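# Lift the orange jar out of a packed tray

## Task

Take the orange jar out of the tightly packed tray and finish with it held motionless in the air, clear of everything, its bottom well more than one jar height above the tops of the remaining jars; grip it firmly with the fingertips well below its cap; every other jar must stay in the tray, the tray must lie flat on the table, and at the end nothing loose other than that jar and the tray may be gripped or squeezed.

## Robot and tools

ROBOT. Two six-joint arms, left_arm and right_arm, each with a parallel two-finger gripper. Base positions in the scene frame: left_arm at (+0.023, +0.434, 0) m, quat_wxyz (+0.998, 0, 0, +0.061); right_arm at (-0.051, -0.382, 0) m, quat_wxyz (+0.998, 0, 0, +0.058). The arm names are labels only, not image sides.

FRAME. One shared scene frame: origin on the table top midway between the bases, +z up, +x out across the table, left_arm on the +y side. The gripper's fingers point along its own +z and close along its own y. end_effector_position (the pinch point) sits about 2 cm behind the fingertips when closed; closing pushes the tips roughly 10 mm further along +z. Printed hand positions can be somewhat wrong, more so far from the base.

ROW FORMAT. Every moving command uses rows of 14 numbers, always both arms: left_arm waist, shoulder, elbow, forearm roll, wrist pitch, wrist roll, opening; then the same seven for right_arm. Joint values are offsets, not poses, scaled so 1.0 = 2.036 rad, each in [-1, 1]. Opening is absolute: +1 fully open, -1 closed. Stated joint ranges (rad): waist -6.283 to 6.283, shoulder -2.304 to 2.304, elbow -4.224 to 0.061, forearm roll -6.283 to 6.283, wrist pitch -2.164 to 2.164, wrist roll -6.283 to 6.283. True ends may differ by 0.010 rad.

execute_actions(actions): a list of actions; each action is a table of up to 15 rows, one per 1/30 s step; if shorter, the last row repeats to fill 15 steps. Joint offsets in every row are measured from the angles at the start of that action (for the first action, the angles last reported). An action asking any joint more than 0.010 rad outward beyond its range is refused for both arms; a malformed action, or a bad first action, rejects the whole call. Joints asked beyond their real end stop there, and the result may print "joint sent to its limit". An empty list just returns state and images.

move(target, speed, blocking): target is one 14-number row; its offsets are counted from the Joint positions in the latest result that shows them. All joints travel proportionally, so grippers trace curves, over 0.5 to 10 s; nothing slows for obstacles or the other arm. speed is the top rate in rad/s of the joint with the longest travel, 0.01 to 2, default 0.5. Finger values are sent at once. blocking=false returns after 0.5 s while motion continues; then use wait or stop before sending other rows or moves. The extra "move:" line reports the ending (done, off_target, moving, held, fault), limits=held or limits=none, and each arm's joint furthest from target. Faster contact hits harder; a target beyond the contact presses harder.

wait(seconds): 0 to 10; the arms keep their last command and a running move continues. stop(): brakes a running move (needs room, more when fast); fingers keep moving. zoom_image(camera, region): camera is cam_high or cam_low; region [x0, y0, x1, y1] in pixels, top-left origin, at most 504 by 504. Both images are 896x504. read_manual(section) returns only licence text. finished_scene(scene) ends the current scene by its number; it is final, so call it only once the jar is held steadily in place.

DRIVE LIMITS. Joint targets move at most 3.14 rad/s, reaching that speed in 0.16 s. Each step keeps a target within 0.623 rad of the measured angle, and scales an arm back if its gripper would be sent over 70 mm from its measured spot, so big offsets need several actions. "Joint targets" shows what is being driven toward now. "joint command not followed" means a clearance check altered some joint targets. HELD in step readings marks held-back steps.

RESULT LINES. State per arm: end_effector_position (m), end_effector_quat_wxyz, linear and angular velocities. Joint positions and velocities list the six joints then the finger-pad gap in m (0.084 open). grip_measured gives the measured opening on the command scale. Joint torques are total drive output with offset and noise.

GRIPPING. To hold, keep commanding an opening well under grip_measured; lower squeezes harder, up to about 24 N per pad on objects up to roughly 6 cm wide. A sharp, fast close may bounce open. Sending back grip_measured still presses lightly.

AVOID. Load limits (N m): waist 52.8, shoulder 52.8, elbow 44, forearm roll 23.7, wrist pitch 16.7, wrist roll 16.7, counting held weight; reaching one causes a torque fault: the arm backs off, holds 10 s and drops the rest of the call. Do not let the arms collide or press each other. Do not knock jars out of the tray, tip the tray, or push anything off the table. Expect occasional tugs on the held jar or pushes on loose items, so grip firmly. Holding loads heats motors: MOTOR HOT appears at 65 °C and at 80 °C the arm brakes (OVER-TEMPERATURE FAULT). Move smoothly and directly.

Each tool is called after "Call:" by a JSON object that holds its "fn" and its "kwargs", one argument or row to a line.

## Session

Call:
{"fn": "execute_actions", "kwargs": {
  "actions": []
}}

Scene clock: 0.00 s.
left_arm: end_effector_position=(+0.1618, -0.0187, +0.1180) grip_measured=+1.00 end_effector_quat_wxyz=(-0.248, +0.144, +0.651, -0.703) end_effector_velocity=(-0.000, -0.000, +0.000) end_effector_angular_velocity=(-0.000, +0.000, -0.001) | right_arm: end_effector_position=(+0.7340, -0.3989, +0.2224) grip_measured=+1.00 end_effector_quat_wxyz=(+0.486, +0.339, +0.805, +0.016) end_effector_velocity=(+0.000, -0.000, +0.000) end_effector_angular_velocity=(-0.001, +0.000, +0.001)
Joint names: [waist, shoulder, elbow, forearm roll, wrist pitch, wrist roll]
Joint positions: left_arm=[-0.867 -1.097 -0.796  1.425  1.733  1.749  0.084] | right_arm=[-0.019 -0.728 -1.223 -2.406 -0.6    0.048  0.084]
Joint velocities: left_arm=[-0.  0. -0.  0.  0. -0. -0.] | right_arm=[ 0.    -0.     0.     0.    -0.001 -0.001  0.   ]
Joint torques (N m, as the arm reports them, + toward a larger angle): no reading
Joint targets: left_arm=[-0.867 -1.097 -0.796 1.425 1.733 1.749] | right_arm=[-0.019 -0.728 -1.223 -2.406 -0.600 0.048]

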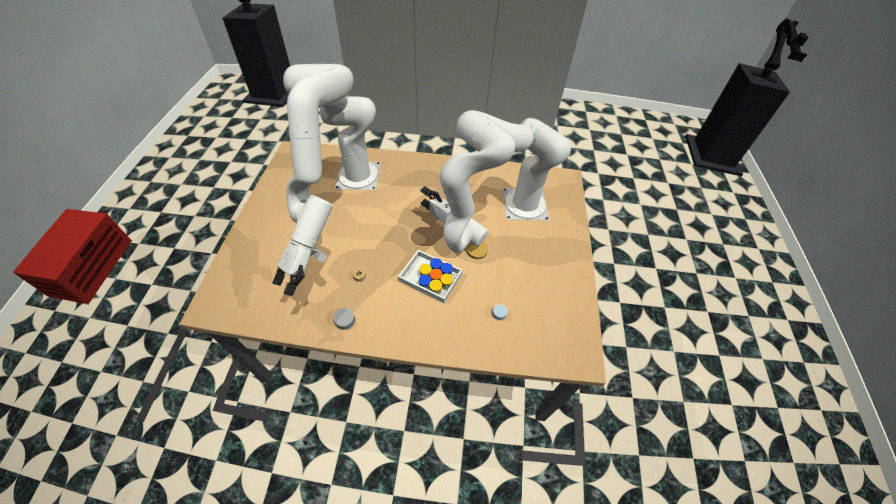

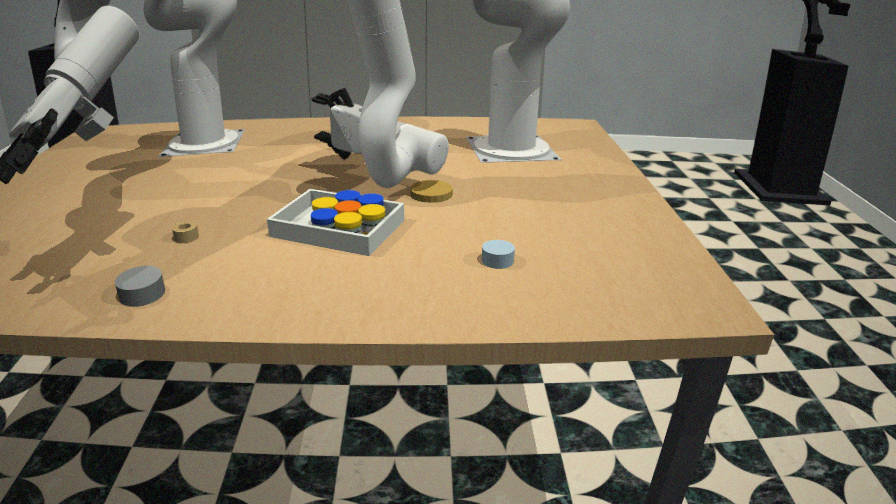

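Call:
{"fn": "zoom_image", "kwargs": {
  "camera": "cam_high",
  "region": [380, 235, 480, 315]
}}

Call:
{"fn": "zoom_image", "kwargs": {
  "camera": "cam_low",
  "region": [255, 175, 415, 265]
}}

Region (380, 235, 480, 315) of cam_high's 896x504 image, scaled by 5.040, with more detail than that image has; it fills the top 403 rows of this view, and the rest is white.

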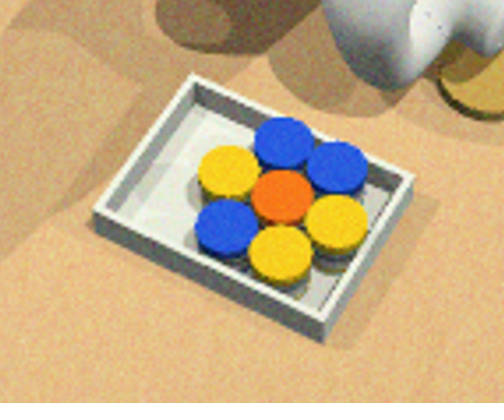

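Region (255, 175, 415, 265) of cam_low's 896x504 image, scaled by 3.150, with more detail than that image has; it fills the top 284 rows of this view, and the rest is white.

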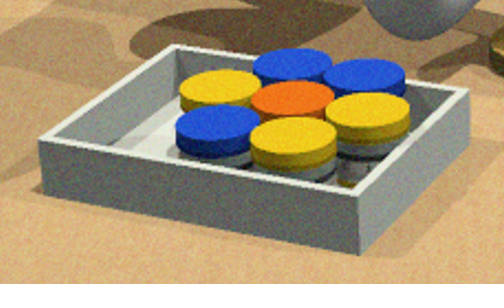

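Call:
{"fn": "move", "kwargs": {
  "target": [0.006,0.236,-0.178,0,0,0,1,0,0,0,0,0,0,1],
  "speed": 0.6
}}

Call:
{"fn": "move", "kwargs": {
  "target": [0,0,0,-0.70,-1.0,-0.2755,1,0,0,0,0,0,0,1],
  "speed": 1.2
}}

Call:
{"fn": "move", "kwargs": {
  "target": [0,0,0,0,-0.1175,0,1,0,0,0,0,0,0,1],
  "speed": 0.6
}}

Scene clock: 56.53 s.
left_arm: end_effector_position=(+0.2969, -0.1334, +0.4459) grip_measured=+1.00 end_effector_quat_wxyz=(-0.014, -0.408, -0.477, +0.778) end_effector_velocity=(-0.000, -0.000, +0.003) end_effector_angular_velocity=(-0.005, -0.005, -0.002) | right_arm: end_effector_position=(+0.7340, -0.3989, +0.2224) grip_measured=+1.00 end_effector_quat_wxyz=(+0.486, +0.339, +0.805, +0.016) end_effector_velocity=(+0.000, -0.000, +0.000) end_effector_angular_velocity=(+0.000, -0.001, -0.000)
Joint names: [waist, shoulder, elbow, forearm roll, wrist pitch, wrist roll]
Joint positions: left_arm=[-0.854 -0.617 -1.158  1.425  1.733  1.749  0.084] | right_arm=[-0.019 -0.728 -1.223 -2.406 -0.6    0.048  0.084]
Joint velocities: left_arm=[-0.001  0.004 -0.003  0.001  0.     0.     0.   ] | right_arm=[ 0.     0.    -0.     0.    -0.     0.001  0.   ]
Joint torques (N m, as the arm reports them, + toward a larger angle): left_arm=[  0.52  30.93 -17.05  -0.17   1.91  -0.22] | right_arm=[ -2.31  49.64 -12.19  -2.36  -1.14   0.23]
Joint targets: left_arm=[-0.854 -0.616 -1.158 1.425 1.733 1.749] | right_arm=[-0.019 -0.728 -1.223 -2.406 -0.600 0.048]
move: done; limits=none; left_arm: farthest joint: the elbow, 0.001 radians from its target (0.363 radians at the start); right_arm: farthest joint: the waist, 0.000 radians from its target (0.000 radians at the start)

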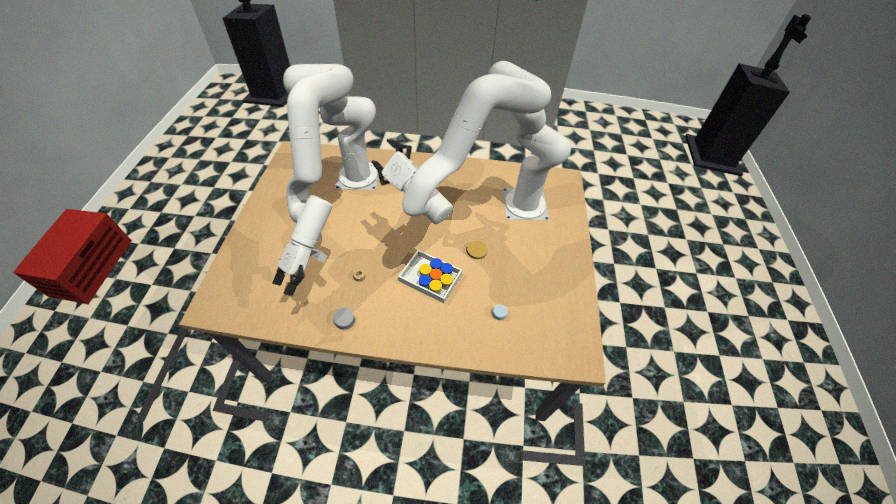

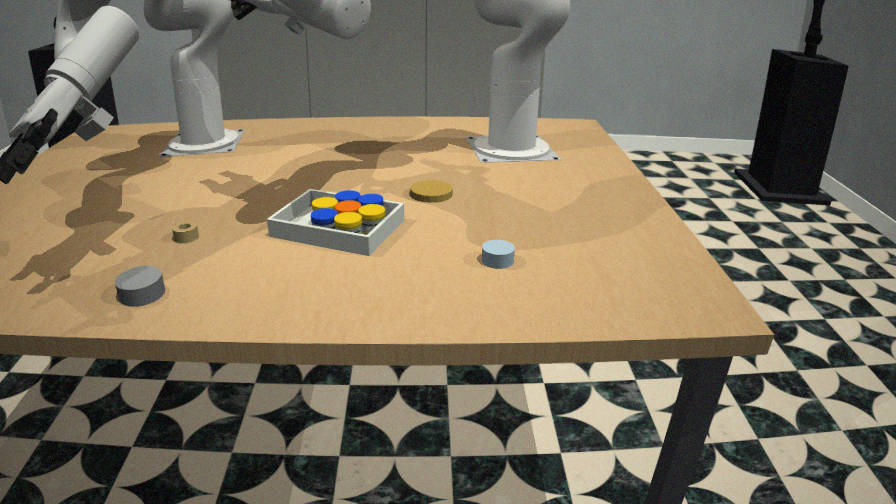

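Scene clock: 59.07 s.
left_arm: end_effector_position=(+0.4921, +0.0122, +0.1565) grip_measured=+1.00 end_effector_quat_wxyz=(+0.027, -0.569, +0.813, -0.116) end_effector_velocity=(+0.000, +0.001, -0.000) end_effector_angular_velocity=(+0.002, +0.003, +0.003) | right_arm: end_effector_position=(+0.7340, -0.3989, +0.2224) grip_measured=+1.00 end_effector_quat_wxyz=(+0.486, +0.339, +0.805, +0.016) end_effector_velocity=(-0.000, +0.000, -0.000) end_effector_angular_velocity=(+0.000, -0.000, -0.000)
Joint names: [waist, shoulder, elbow, forearm roll, wrist pitch, wrist roll]
Joint positions: left_arm=[-0.854 -0.617 -1.158  0.    -0.303  1.188  0.084] | right_arm=[-0.019 -0.728 -1.223 -2.406 -0.6    0.048  0.084]
Joint velocities: left_arm=[ 0.002 -0.     0.    -0.002 -0.003  0.     0.   ] | right_arm=[ 0.  0.  0.  0.  0.  0. -0.]
Joint torques (N m, as the arm reports them, + toward a larger angle): left_arm=[  1.55  30.39 -16.94   0.51   0.94  -0.14] | right_arm=[ -2.53  50.23 -11.42  -2.51  -1.04   0.26]
Joint targets: left_arm=[-0.854 -0.617 -1.158 0.000 -0.303 1.188] | right_arm=[-0.019 -0.728 -1.223 -2.406 -0.600 0.048]
move: done; limits=none; left_arm: farthest joint: the waist, 0.000 radians from its target (0.000 radians at the start); right_arm: farthest joint: the waist, 0.000 radians from its target (0.000 radians at the start)

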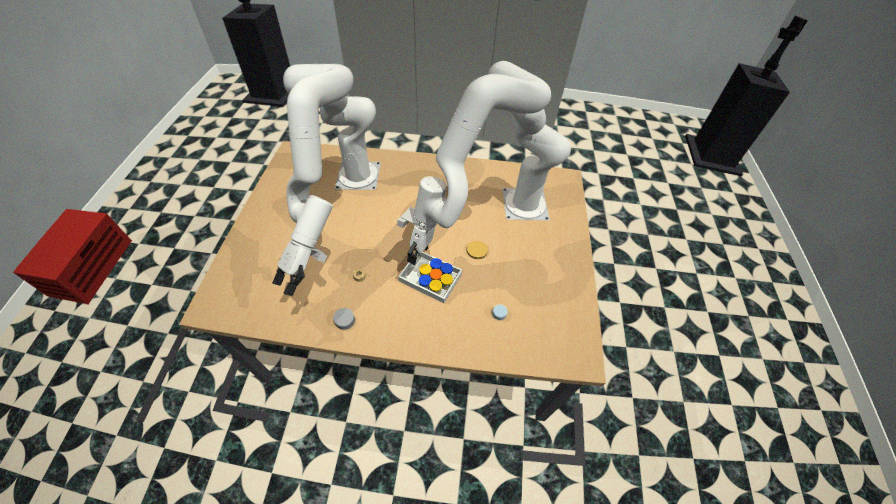

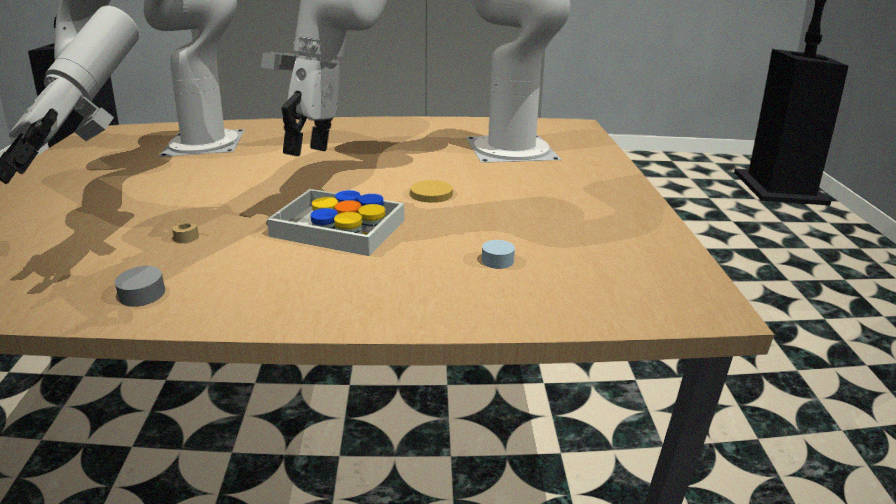

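Scene clock: 60.13 s.
left_arm: end_effector_position=(+0.4491, +0.0508, +0.1496) grip_measured=+1.00 end_effector_quat_wxyz=(+0.000, -0.573, +0.819, +0.000) end_effector_velocity=(-0.000, +0.001, +0.000) end_effector_angular_velocity=(+0.002, +0.001, +0.000) | right_arm: end_effector_position=(+0.7340, -0.3989, +0.2224) grip_measured=+1.00 end_effector_quat_wxyz=(+0.486, +0.339, +0.805, +0.016) end_effector_velocity=(+0.000, -0.000, -0.000) end_effector_angular_velocity=(+0.000, -0.000, -0.000)
Joint names: [waist, shoulder, elbow, forearm roll, wrist pitch, wrist roll]
Joint positions: left_arm=[-0.854 -0.617 -1.158  0.    -0.541  1.188  0.084] | right_arm=[-0.019 -0.728 -1.223 -2.406 -0.6    0.048  0.084]
Joint velocities: left_arm=[ 0.     0.    -0.     0.001 -0.002 -0.001 -0.   ] | right_arm=[-0. -0. -0.  0. -0.  0.  0.]
Joint torques (N m, as the arm reports them, + toward a larger angle): left_arm=[ -1.61  30.32 -16.72   1.36   0.32  -0.27] | right_arm=[ -2.76  50.57 -12.22  -2.9   -1.11   0.3 ]
Joint targets: left_arm=[-0.854 -0.617 -1.158 0.000 -0.542 1.188] | right_arm=[-0.019 -0.728 -1.223 -2.406 -0.600 0.048]
move: done; limits=none; left_arm: farthest joint: the wrist pitch, 0.001 radians from its target (0.240 radians at the start); right_arm: farthest joint: the waist, 0.000 radians from its target (0.000 radians at the start)

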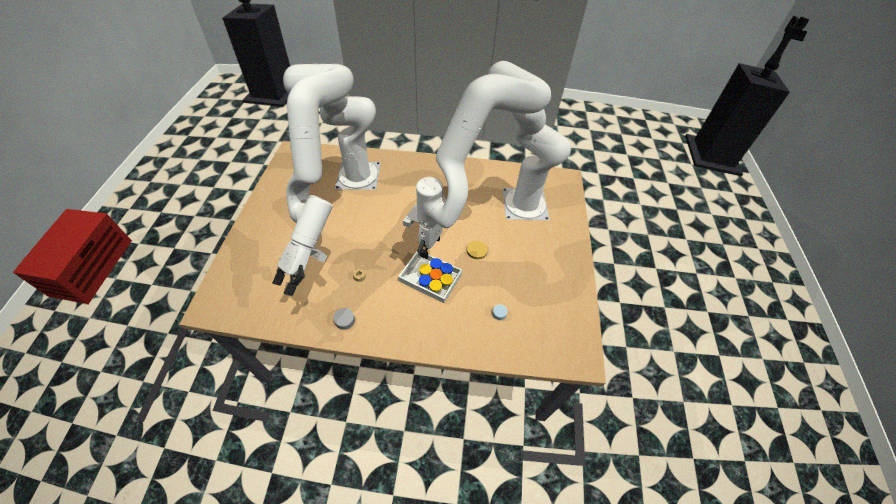

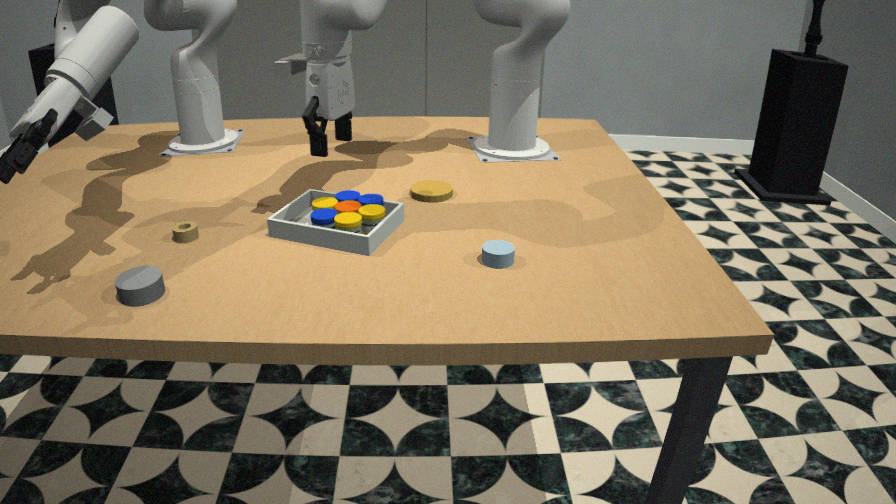

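Call:
{"fn": "move", "kwargs": {
  "target": [0.019,-0.0657,-0.0267,0,0.039,0.019,1,0,0.35,0.25,0,0,0,1],
  "speed": 0.6
}}

Call:
{"fn": "zoom_image", "kwargs": {
  "camera": "cam_high",
  "region": [380, 225, 480, 315]
}}

Call:
{"fn": "zoom_image", "kwargs": {
  "camera": "cam_low",
  "region": [255, 135, 415, 265]
}}

Scene clock: 69.87 s.
left_arm: end_effector_position=(+0.4762, +0.0571, +0.0900) grip_measured=+1.00 end_effector_quat_wxyz=(-0.000, -0.573, +0.819, +0.000) end_effector_velocity=(+0.000, +0.000, -0.001) end_effector_angular_velocity=(-0.000, +0.001, +0.003) | right_arm: end_effector_position=(+0.5582, -0.4160, +0.4352) grip_measured=+1.00 end_effector_quat_wxyz=(+0.561, +0.340, +0.752, +0.058) end_effector_velocity=(-0.001, -0.000, +0.001) end_effector_angular_velocity=(-0.000, -0.001, +0.000)
Joint names: [waist, shoulder, elbow, forearm roll, wrist pitch, wrist roll]
Joint positions: left_arm=[-0.816 -0.751 -1.212  0.    -0.462  1.227  0.084] | right_arm=[-0.019 -0.016 -0.714 -2.406 -0.6    0.048  0.084]
Joint velocities: left_arm=[ 0.001 -0.001 -0.    -0.002  0.    -0.     0.   ] | right_arm=[-0.     0.003  0.002  0.     0.    -0.001  0.   ]
Joint torques (N m, as the arm reports them, + toward a larger angle): left_arm=[  1.84  34.54 -15.37   1.12   0.45  -0.16] | right_arm=[ -1.3   26.71 -14.33  -2.72  -1.15   0.25]
Joint targets: left_arm=[-0.816 -0.751 -1.212 0.000 -0.462 1.227] | right_arm=[-0.019 -0.016 -0.714 -2.406 -0.600 0.048]
move: done; limits=none; left_arm: farthest joint: the waist, 0.000 radians from its target (0.039 radians at the start); right_arm: farthest joint: the shoulder, 0.001 radians from its target (0.713 radians at the start)

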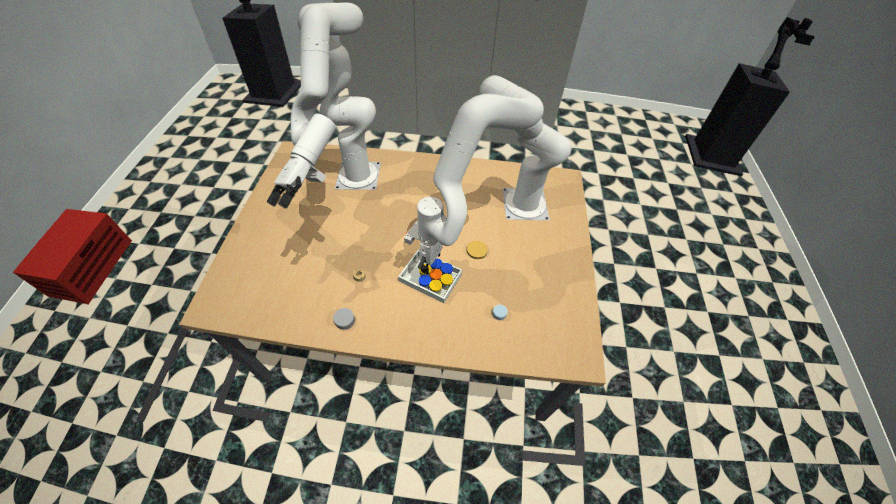

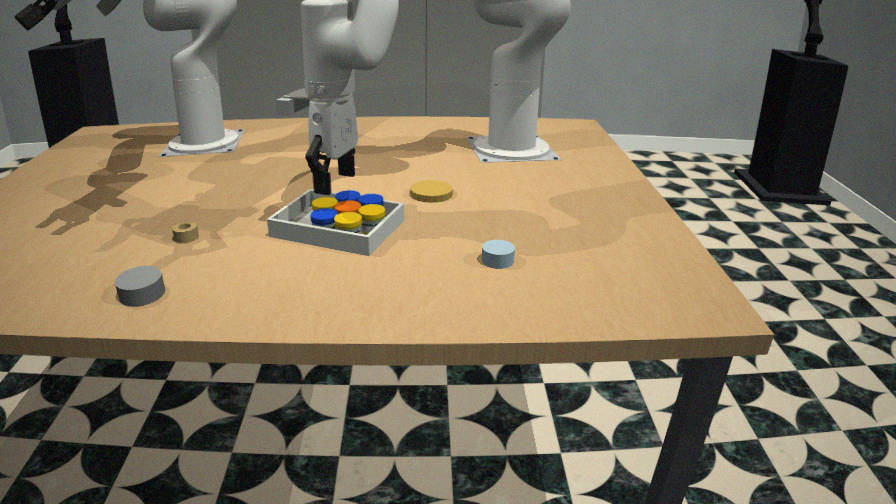

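Region (380, 225, 480, 315) of cam_high's 896x504 image, scaled by 5.040, with more detail than that image has; it fills the top 454 rows of this view, and the rest is white.

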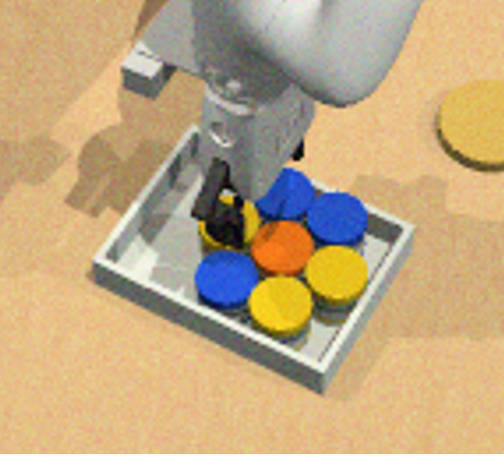

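Region (255, 135, 415, 265) of cam_low's 896x504 image, scaled by 3.150, with more detail than that image has; it fills the top 410 rows of this view, and the rest is white.

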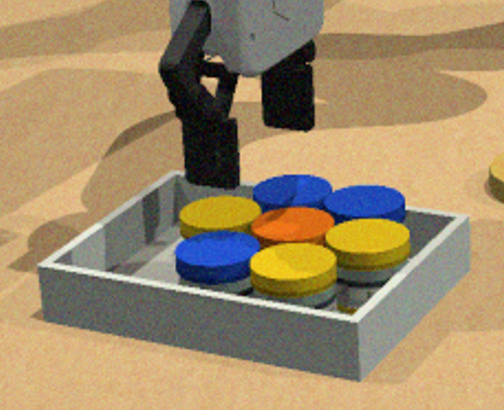

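Call:
{"fn": "move", "kwargs": {
  "target": [0.0064,-0.0295,-0.0172,0,0.0123,0.0064,1,0,0,0,0,0,0,1],
  "speed": 0.1
}}

Call:
{"fn": "zoom_image", "kwargs": {
  "camera": "cam_high",
  "region": [380, 225, 480, 315]
}}

Call:
{"fn": "zoom_image", "kwargs": {
  "camera": "cam_low",
  "region": [255, 135, 415, 265]
}}

Scene clock: 81.90 s.
left_arm: end_effector_position=(+0.4878, +0.0575, +0.0657) grip_measured=+1.00 end_effector_quat_wxyz=(-0.000, -0.573, +0.819, +0.000) end_effector_velocity=(+0.001, +0.000, -0.001) end_effector_angular_velocity=(+0.000, +0.000, +0.002) | right_arm: end_effector_position=(+0.5582, -0.4160, +0.4352) grip_measured=+1.00 end_effector_quat_wxyz=(+0.561, +0.340, +0.752, +0.058) end_effector_velocity=(-0.000, -0.000, -0.000) end_effector_angular_velocity=(-0.000, -0.000, -0.000)
Joint names: [waist, shoulder, elbow, forearm roll, wrist pitch, wrist roll]
Joint positions: left_arm=[-0.803 -0.81  -1.247  0.    -0.437  1.24   0.084] | right_arm=[-0.019 -0.016 -0.714 -2.406 -0.6    0.048  0.084]
Joint velocities: left_arm=[ 0.001 -0.003 -0.002 -0.001  0.001 -0.     0.   ] | right_arm=[-0.    -0.     0.    -0.    -0.001 -0.    -0.   ]
Joint torques (N m, as the arm reports them, + toward a larger angle): left_arm=[  0.21  36.27 -15.04   1.71   0.21  -0.12] | right_arm=[ -1.63  26.17 -14.16  -3.04  -1.06   0.26]
Joint targets: left_arm=[-0.803 -0.811 -1.247 0.000 -0.437 1.240] | right_arm=[-0.019 -0.016 -0.714 -2.406 -0.600 0.048]
move: done; limits=none; left_arm: farthest joint: the shoulder, 0.001 radians from its target (0.060 radians at the start); right_arm: farthest joint: the waist, 0.000 radians from its target (0.000 radians at the start)

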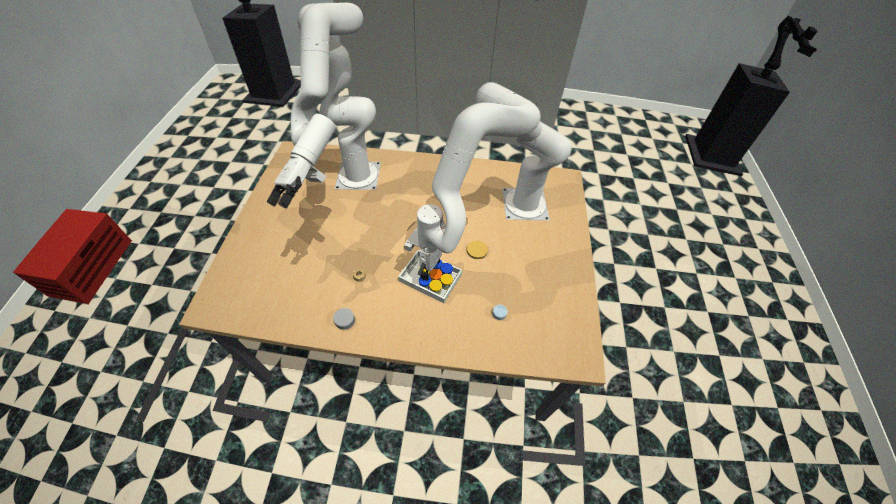

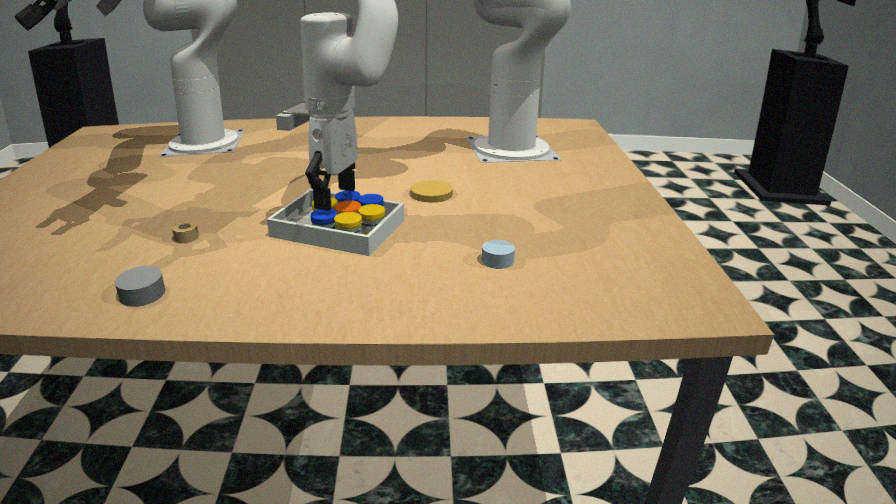

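Region (380, 225, 480, 315) of cam_high's 896x504 image, scaled by 5.040, with more detail than that image has; it fills the top 454 rows of this view, and the rest is white.

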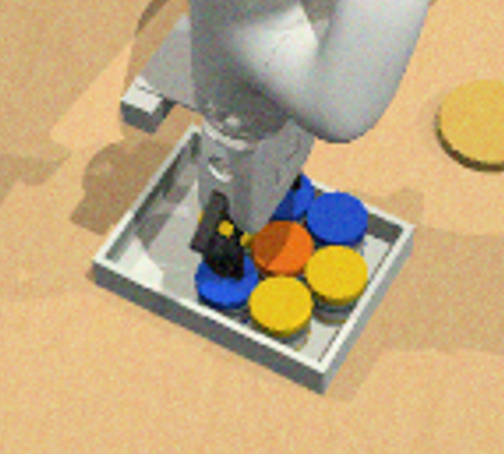

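Region (255, 135, 415, 265) of cam_low's 896x504 image, scaled by 3.150, with more detail than that image has; it fills the top 410 rows of this view, and the rest is white.

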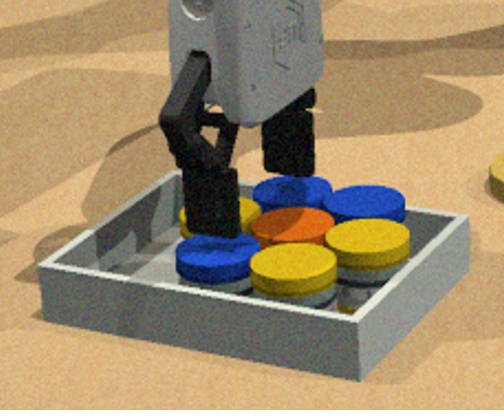

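Call:
{"fn": "move", "kwargs": {
  "target": [0.002,-0.0054,0.0021,0,0.0075,0.002,1,0,0,0,0,0,0,1],
  "speed": 0.02
}}

Call:
{"fn": "zoom_image", "kwargs": {
  "camera": "cam_low",
  "region": [255, 135, 415, 265]
}}

Scene clock: 88.10 s.
left_arm: end_effector_position=(+0.4878, +0.0606, +0.0579) grip_measured=+1.00 end_effector_quat_wxyz=(-0.000, -0.573, +0.819, +0.000) end_effector_velocity=(+0.000, +0.000, -0.001) end_effector_angular_velocity=(-0.001, -0.001, -0.000) | right_arm: end_effector_position=(+0.5582, -0.4160, +0.4352) grip_measured=+1.00 end_effector_quat_wxyz=(+0.561, +0.340, +0.752, +0.058) end_effector_velocity=(+0.000, -0.000, -0.000) end_effector_angular_velocity=(+0.001, -0.000, -0.001)
Joint names: [waist, shoulder, elbow, forearm roll, wrist pitch, wrist roll]
Joint positions: left_arm=[-0.799 -0.821 -1.243  0.    -0.422  1.244  0.084] | right_arm=[-0.019 -0.016 -0.714 -2.406 -0.6    0.048  0.084]
Joint velocities: left_arm=[ 0.    -0.001  0.     0.     0.003  0.001 -0.   ] | right_arm=[ 0.    -0.     0.    -0.    -0.     0.001  0.   ]
Joint torques (N m, as the arm reports them, + toward a larger angle): left_arm=[ -0.08  35.32 -14.32   0.35   0.2   -0.17] | right_arm=[ -2.61  26.21 -13.94  -2.82  -1.2    0.27]
Joint targets: left_arm=[-0.799 -0.821 -1.243 0.000 -0.422 1.244] | right_arm=[-0.019 -0.016 -0.714 -2.406 -0.600 0.048]
move: done; limits=none; left_arm: farthest joint: the waist, 0.000 radians from its target (0.004 radians at the start); right_arm: farthest joint: the waist, 0.000 radians from its target (0.000 radians at the start)

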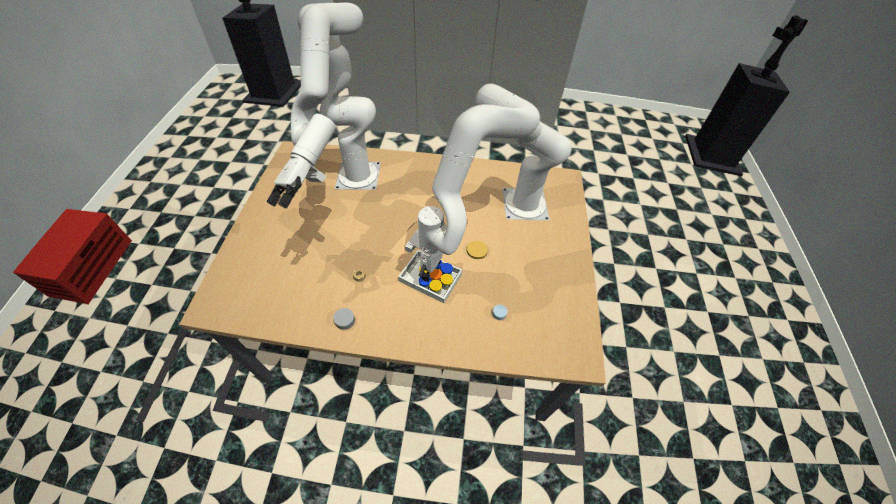

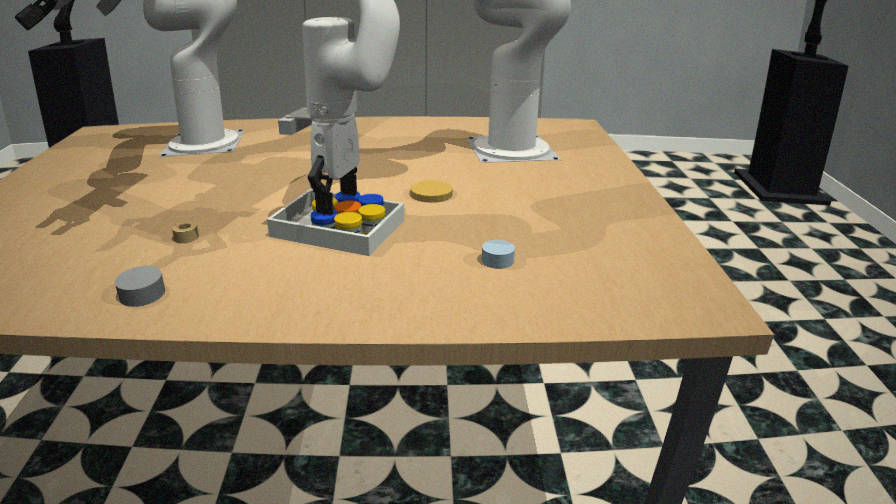

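Region (255, 135, 415, 265) of cam_low's 896x504 image, scaled by 3.150, with more detail than that image has; it fills the top 410 rows of this view, and the rest is white.

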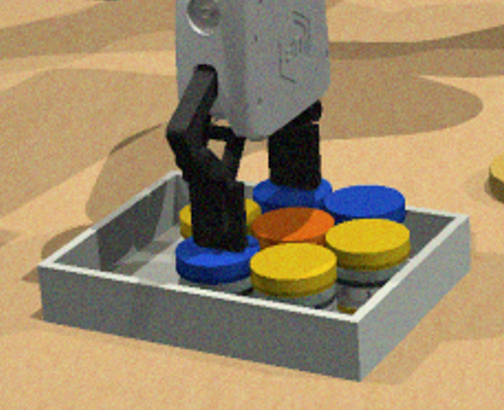

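Down 2 mm more.

Call:
{"fn": "move", "kwargs": {
  "target": [0,-0.0018,-0.0003,0,0.0015,0,1,0,0,0,0,0,0,1],
  "speed": 0.01
}}

Scene clock: 91.10 s.
left_arm: end_effector_position=(+0.4879, +0.0605, +0.0568) grip_measured=+1.00 end_effector_quat_wxyz=(-0.000, -0.573, +0.819, +0.000) end_effector_velocity=(+0.001, +0.001, -0.001) end_effector_angular_velocity=(-0.001, -0.000, +0.003) | right_arm: end_effector_position=(+0.5582, -0.4160, +0.4352) grip_measured=+1.00 end_effector_quat_wxyz=(+0.561, +0.340, +0.752, +0.058) end_effector_velocity=(+0.000, -0.000, +0.000) end_effector_angular_velocity=(+0.001, -0.001, -0.001)
Joint names: [waist, shoulder, elbow, forearm roll, wrist pitch, wrist roll]
Joint positions: left_arm=[-0.799 -0.824 -1.244  0.    -0.421  1.244  0.084] | right_arm=[-0.019 -0.016 -0.714 -2.406 -0.6    0.048  0.084]
Joint velocities: left_arm=[ 0.001 -0.002 -0.    -0.001  0.002 -0.001  0.   ] | right_arm=[-0.    -0.    -0.     0.    -0.     0.001  0.   ]
Joint torques (N m, as the arm reports them, + toward a larger angle): left_arm=[  0.28  21.62 -10.81   0.93   3.47  -0.05] | right_arm=[ -0.49  27.26 -14.15  -2.57  -1.19   0.29]
Joint targets: left_arm=[-0.799 -0.825 -1.243 0.000 -0.419 1.244] | right_arm=[-0.019 -0.016 -0.714 -2.406 -0.600 0.048]
move: done; limits=none; left_arm: farthest joint: the wrist pitch, 0.002 radians from its target (0.003 radians at the start); right_arm: farthest joint: the waist, 0.000 radians from its target (0.000 radians at the start)

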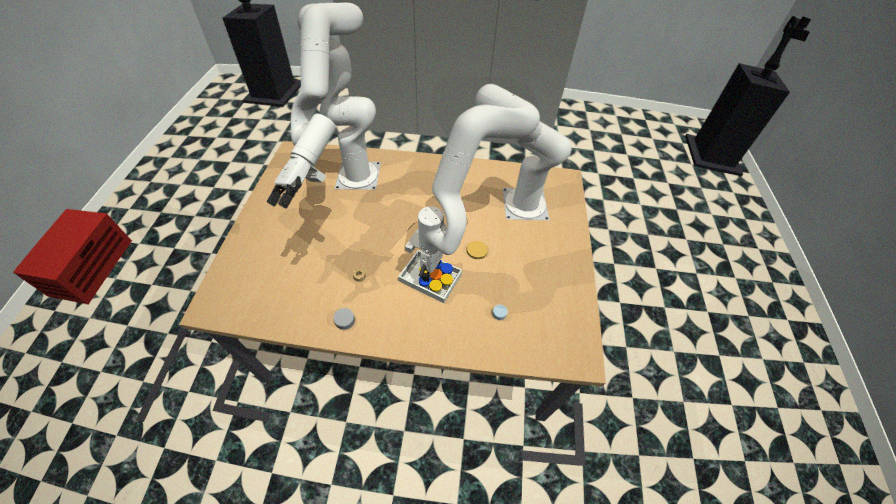

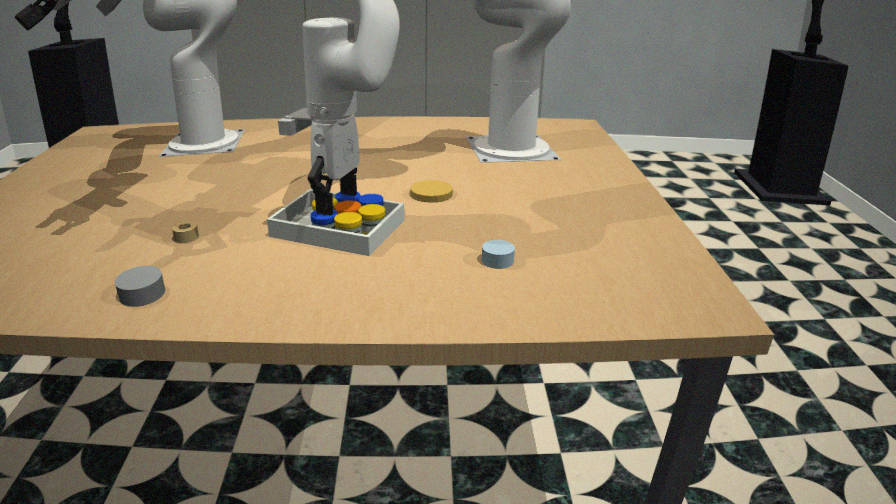

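Call:
{"fn": "move", "kwargs": {
  "target": [-0.0117,-0.0046,-0.0081,0,-0.0034,-0.0117,1,0,0,0,0,0,0,1],
  "speed": 0.025
}}

Call:
{"fn": "zoom_image", "kwargs": {
  "camera": "cam_low",
  "region": [255, 135, 415, 265]
}}

Scene clock: 96.87 s.
left_arm: end_effector_position=(+0.4828, +0.0465, +0.0565) grip_measured=+1.00 end_effector_quat_wxyz=(+0.000, -0.573, +0.819, +0.000) end_effector_velocity=(-0.000, -0.000, -0.000) end_effector_angular_velocity=(+0.001, +0.001, -0.001) | right_arm: end_effector_position=(+0.5582, -0.4160, +0.4352) grip_measured=+1.00 end_effector_quat_wxyz=(+0.561, +0.340, +0.752, +0.058) end_effector_velocity=(+0.000, -0.000, +0.000) end_effector_angular_velocity=(+0.002, -0.001, -0.001)
Joint names: [waist, shoulder, elbow, forearm roll, wrist pitch, wrist roll]
Joint positions: left_arm=[-0.822 -0.833 -1.26   0.    -0.428  1.22   0.084] | right_arm=[-0.019 -0.016 -0.714 -2.406 -0.6    0.048  0.084]
Joint velocities: left_arm=[-0.001 -0.001 -0.001  0.001 -0.002 -0.001  0.   ] | right_arm=[ 0.     0.    -0.    -0.    -0.     0.003  0.   ]
Joint torques (N m, as the arm reports them, + toward a larger angle): left_arm=[-6.45 13.78 -5.5  -1.18  2.75 -0.71] | right_arm=[ -0.88  26.35 -14.04  -2.62  -1.1    0.24]
Joint targets: left_arm=[-0.823 -0.833 -1.260 0.000 -0.428 1.220] | right_arm=[-0.019 -0.016 -0.714 -2.406 -0.600 0.048]
move: done; limits=none; left_arm: farthest joint: the shoulder, 0.001 radians from its target (0.010 radians at the start); right_arm: farthest joint: the waist, 0.000 radians from its target (0.000 radians at the start)

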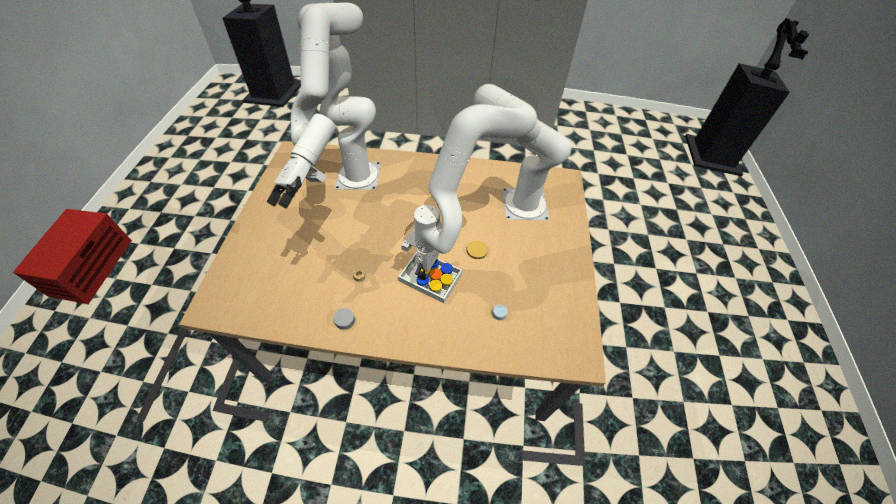

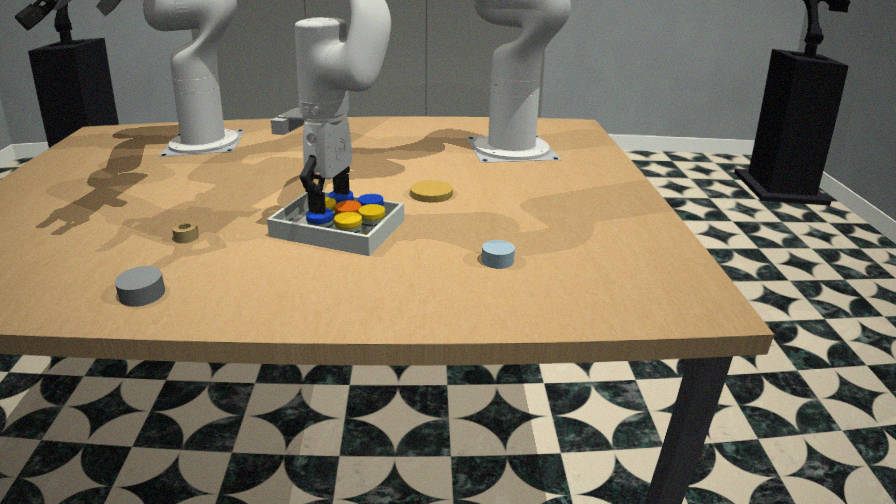

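Region (255, 135, 415, 265) of cam_low's 896x504 image, scaled by 3.150, with more detail than that image has; it fills the top 410 rows of this view, and the rest is white.

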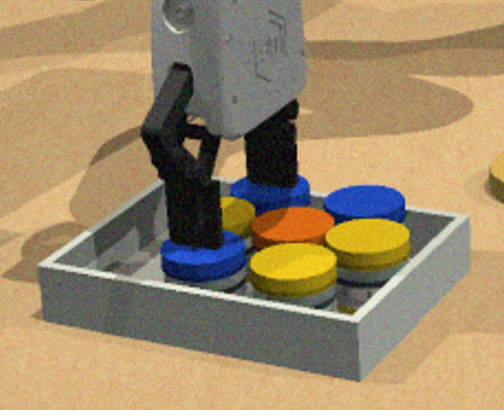

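Call:
{"fn": "move", "kwargs": {
  "target": [-0.0168,-0.0066,-0.0131,0,-0.0064,-0.0168,1,0,0,0,0,0,0,1],
  "speed": 0.03
}}

Call:
{"fn": "zoom_image", "kwargs": {
  "camera": "cam_low",
  "region": [255, 135, 415, 265]
}}

Call:
{"fn": "zoom_image", "kwargs": {
  "camera": "cam_high",
  "region": [380, 225, 480, 315]
}}

Scene clock: 104.37 s.
left_arm: end_effector_position=(+0.4751, +0.0261, +0.0567) grip_measured=+1.00 end_effector_quat_wxyz=(+0.000, -0.573, +0.819, +0.000) end_effector_velocity=(-0.000, -0.000, +0.000) end_effector_angular_velocity=(+0.001, +0.000, +0.001) | right_arm: end_effector_position=(+0.5582, -0.4160, +0.4352) grip_measured=+1.00 end_effector_quat_wxyz=(+0.561, +0.340, +0.752, +0.058) end_effector_velocity=(+0.000, -0.000, +0.000) end_effector_angular_velocity=(-0.000, -0.001, -0.001)
Joint names: [waist, shoulder, elbow, forearm roll, wrist pitch, wrist roll]
Joint positions: left_arm=[-0.856 -0.846 -1.286  0.    -0.441  1.186  0.084] | right_arm=[-0.019 -0.016 -0.714 -2.406 -0.6    0.048  0.084]
Joint velocities: left_arm=[-0.001 -0.001 -0.002  0.001 -0.002 -0.003  0.   ] | right_arm=[ 0.     0.     0.     0.    -0.001  0.    -0.   ]
Joint torques (N m, as the arm reports them, + toward a larger angle): left_arm=[-4.33 19.67 -7.54 -0.32  2.93 -0.9 ] | right_arm=[ -1.56  25.95 -14.02  -2.83  -1.13   0.33]
Joint targets: left_arm=[-0.857 -0.846 -1.287 0.000 -0.441 1.186] | right_arm=[-0.019 -0.016 -0.714 -2.406 -0.600 0.048]
move: done; limits=none; left_arm: farthest joint: the waist, 0.000 radians from its target (0.034 radians at the start); right_arm: farthest joint: the waist, 0.000 radians from its target (0.000 radians at the start)

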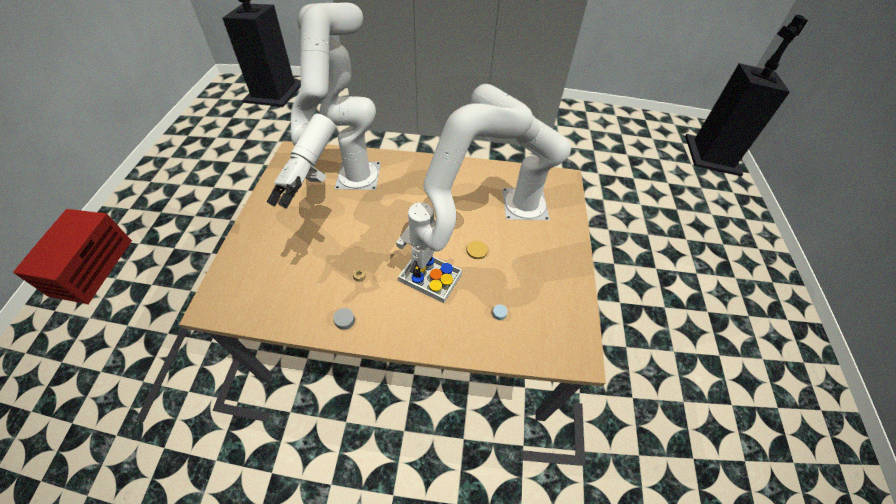

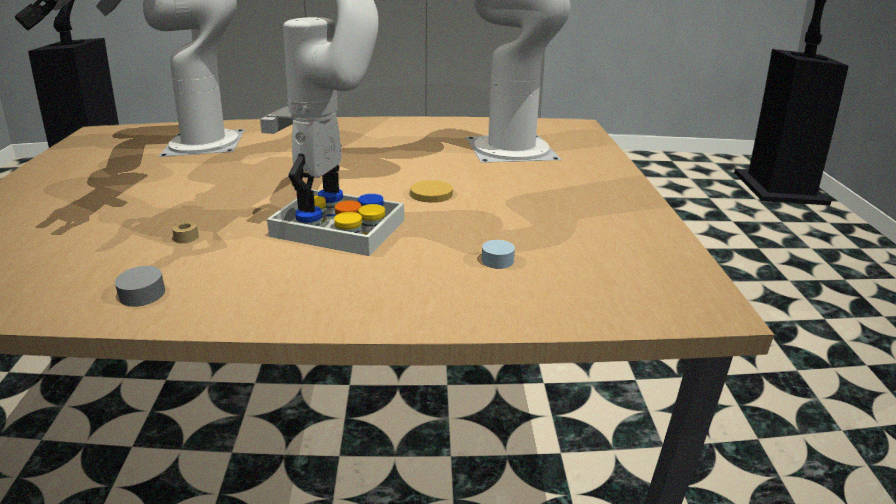

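Region (255, 135, 415, 265) of cam_low's 896x504 image, scaled by 3.150, with more detail than that image has; it fills the top 410 rows of this view, and the rest is white.

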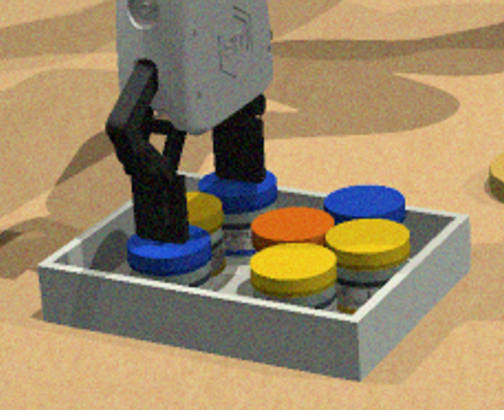

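Region (380, 225, 480, 315) of cam_high's 896x504 image, scaled by 5.040, with more detail than that image has; it fills the top 454 rows of this view, and the rest is white.

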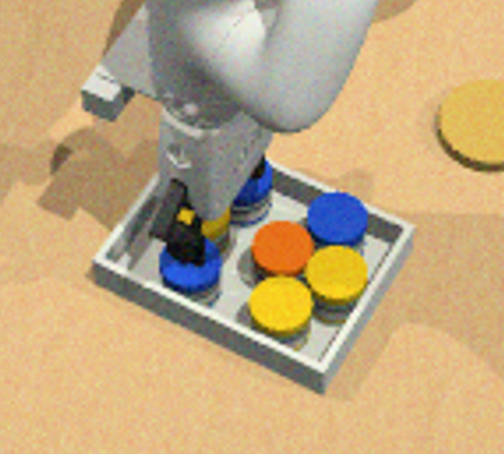

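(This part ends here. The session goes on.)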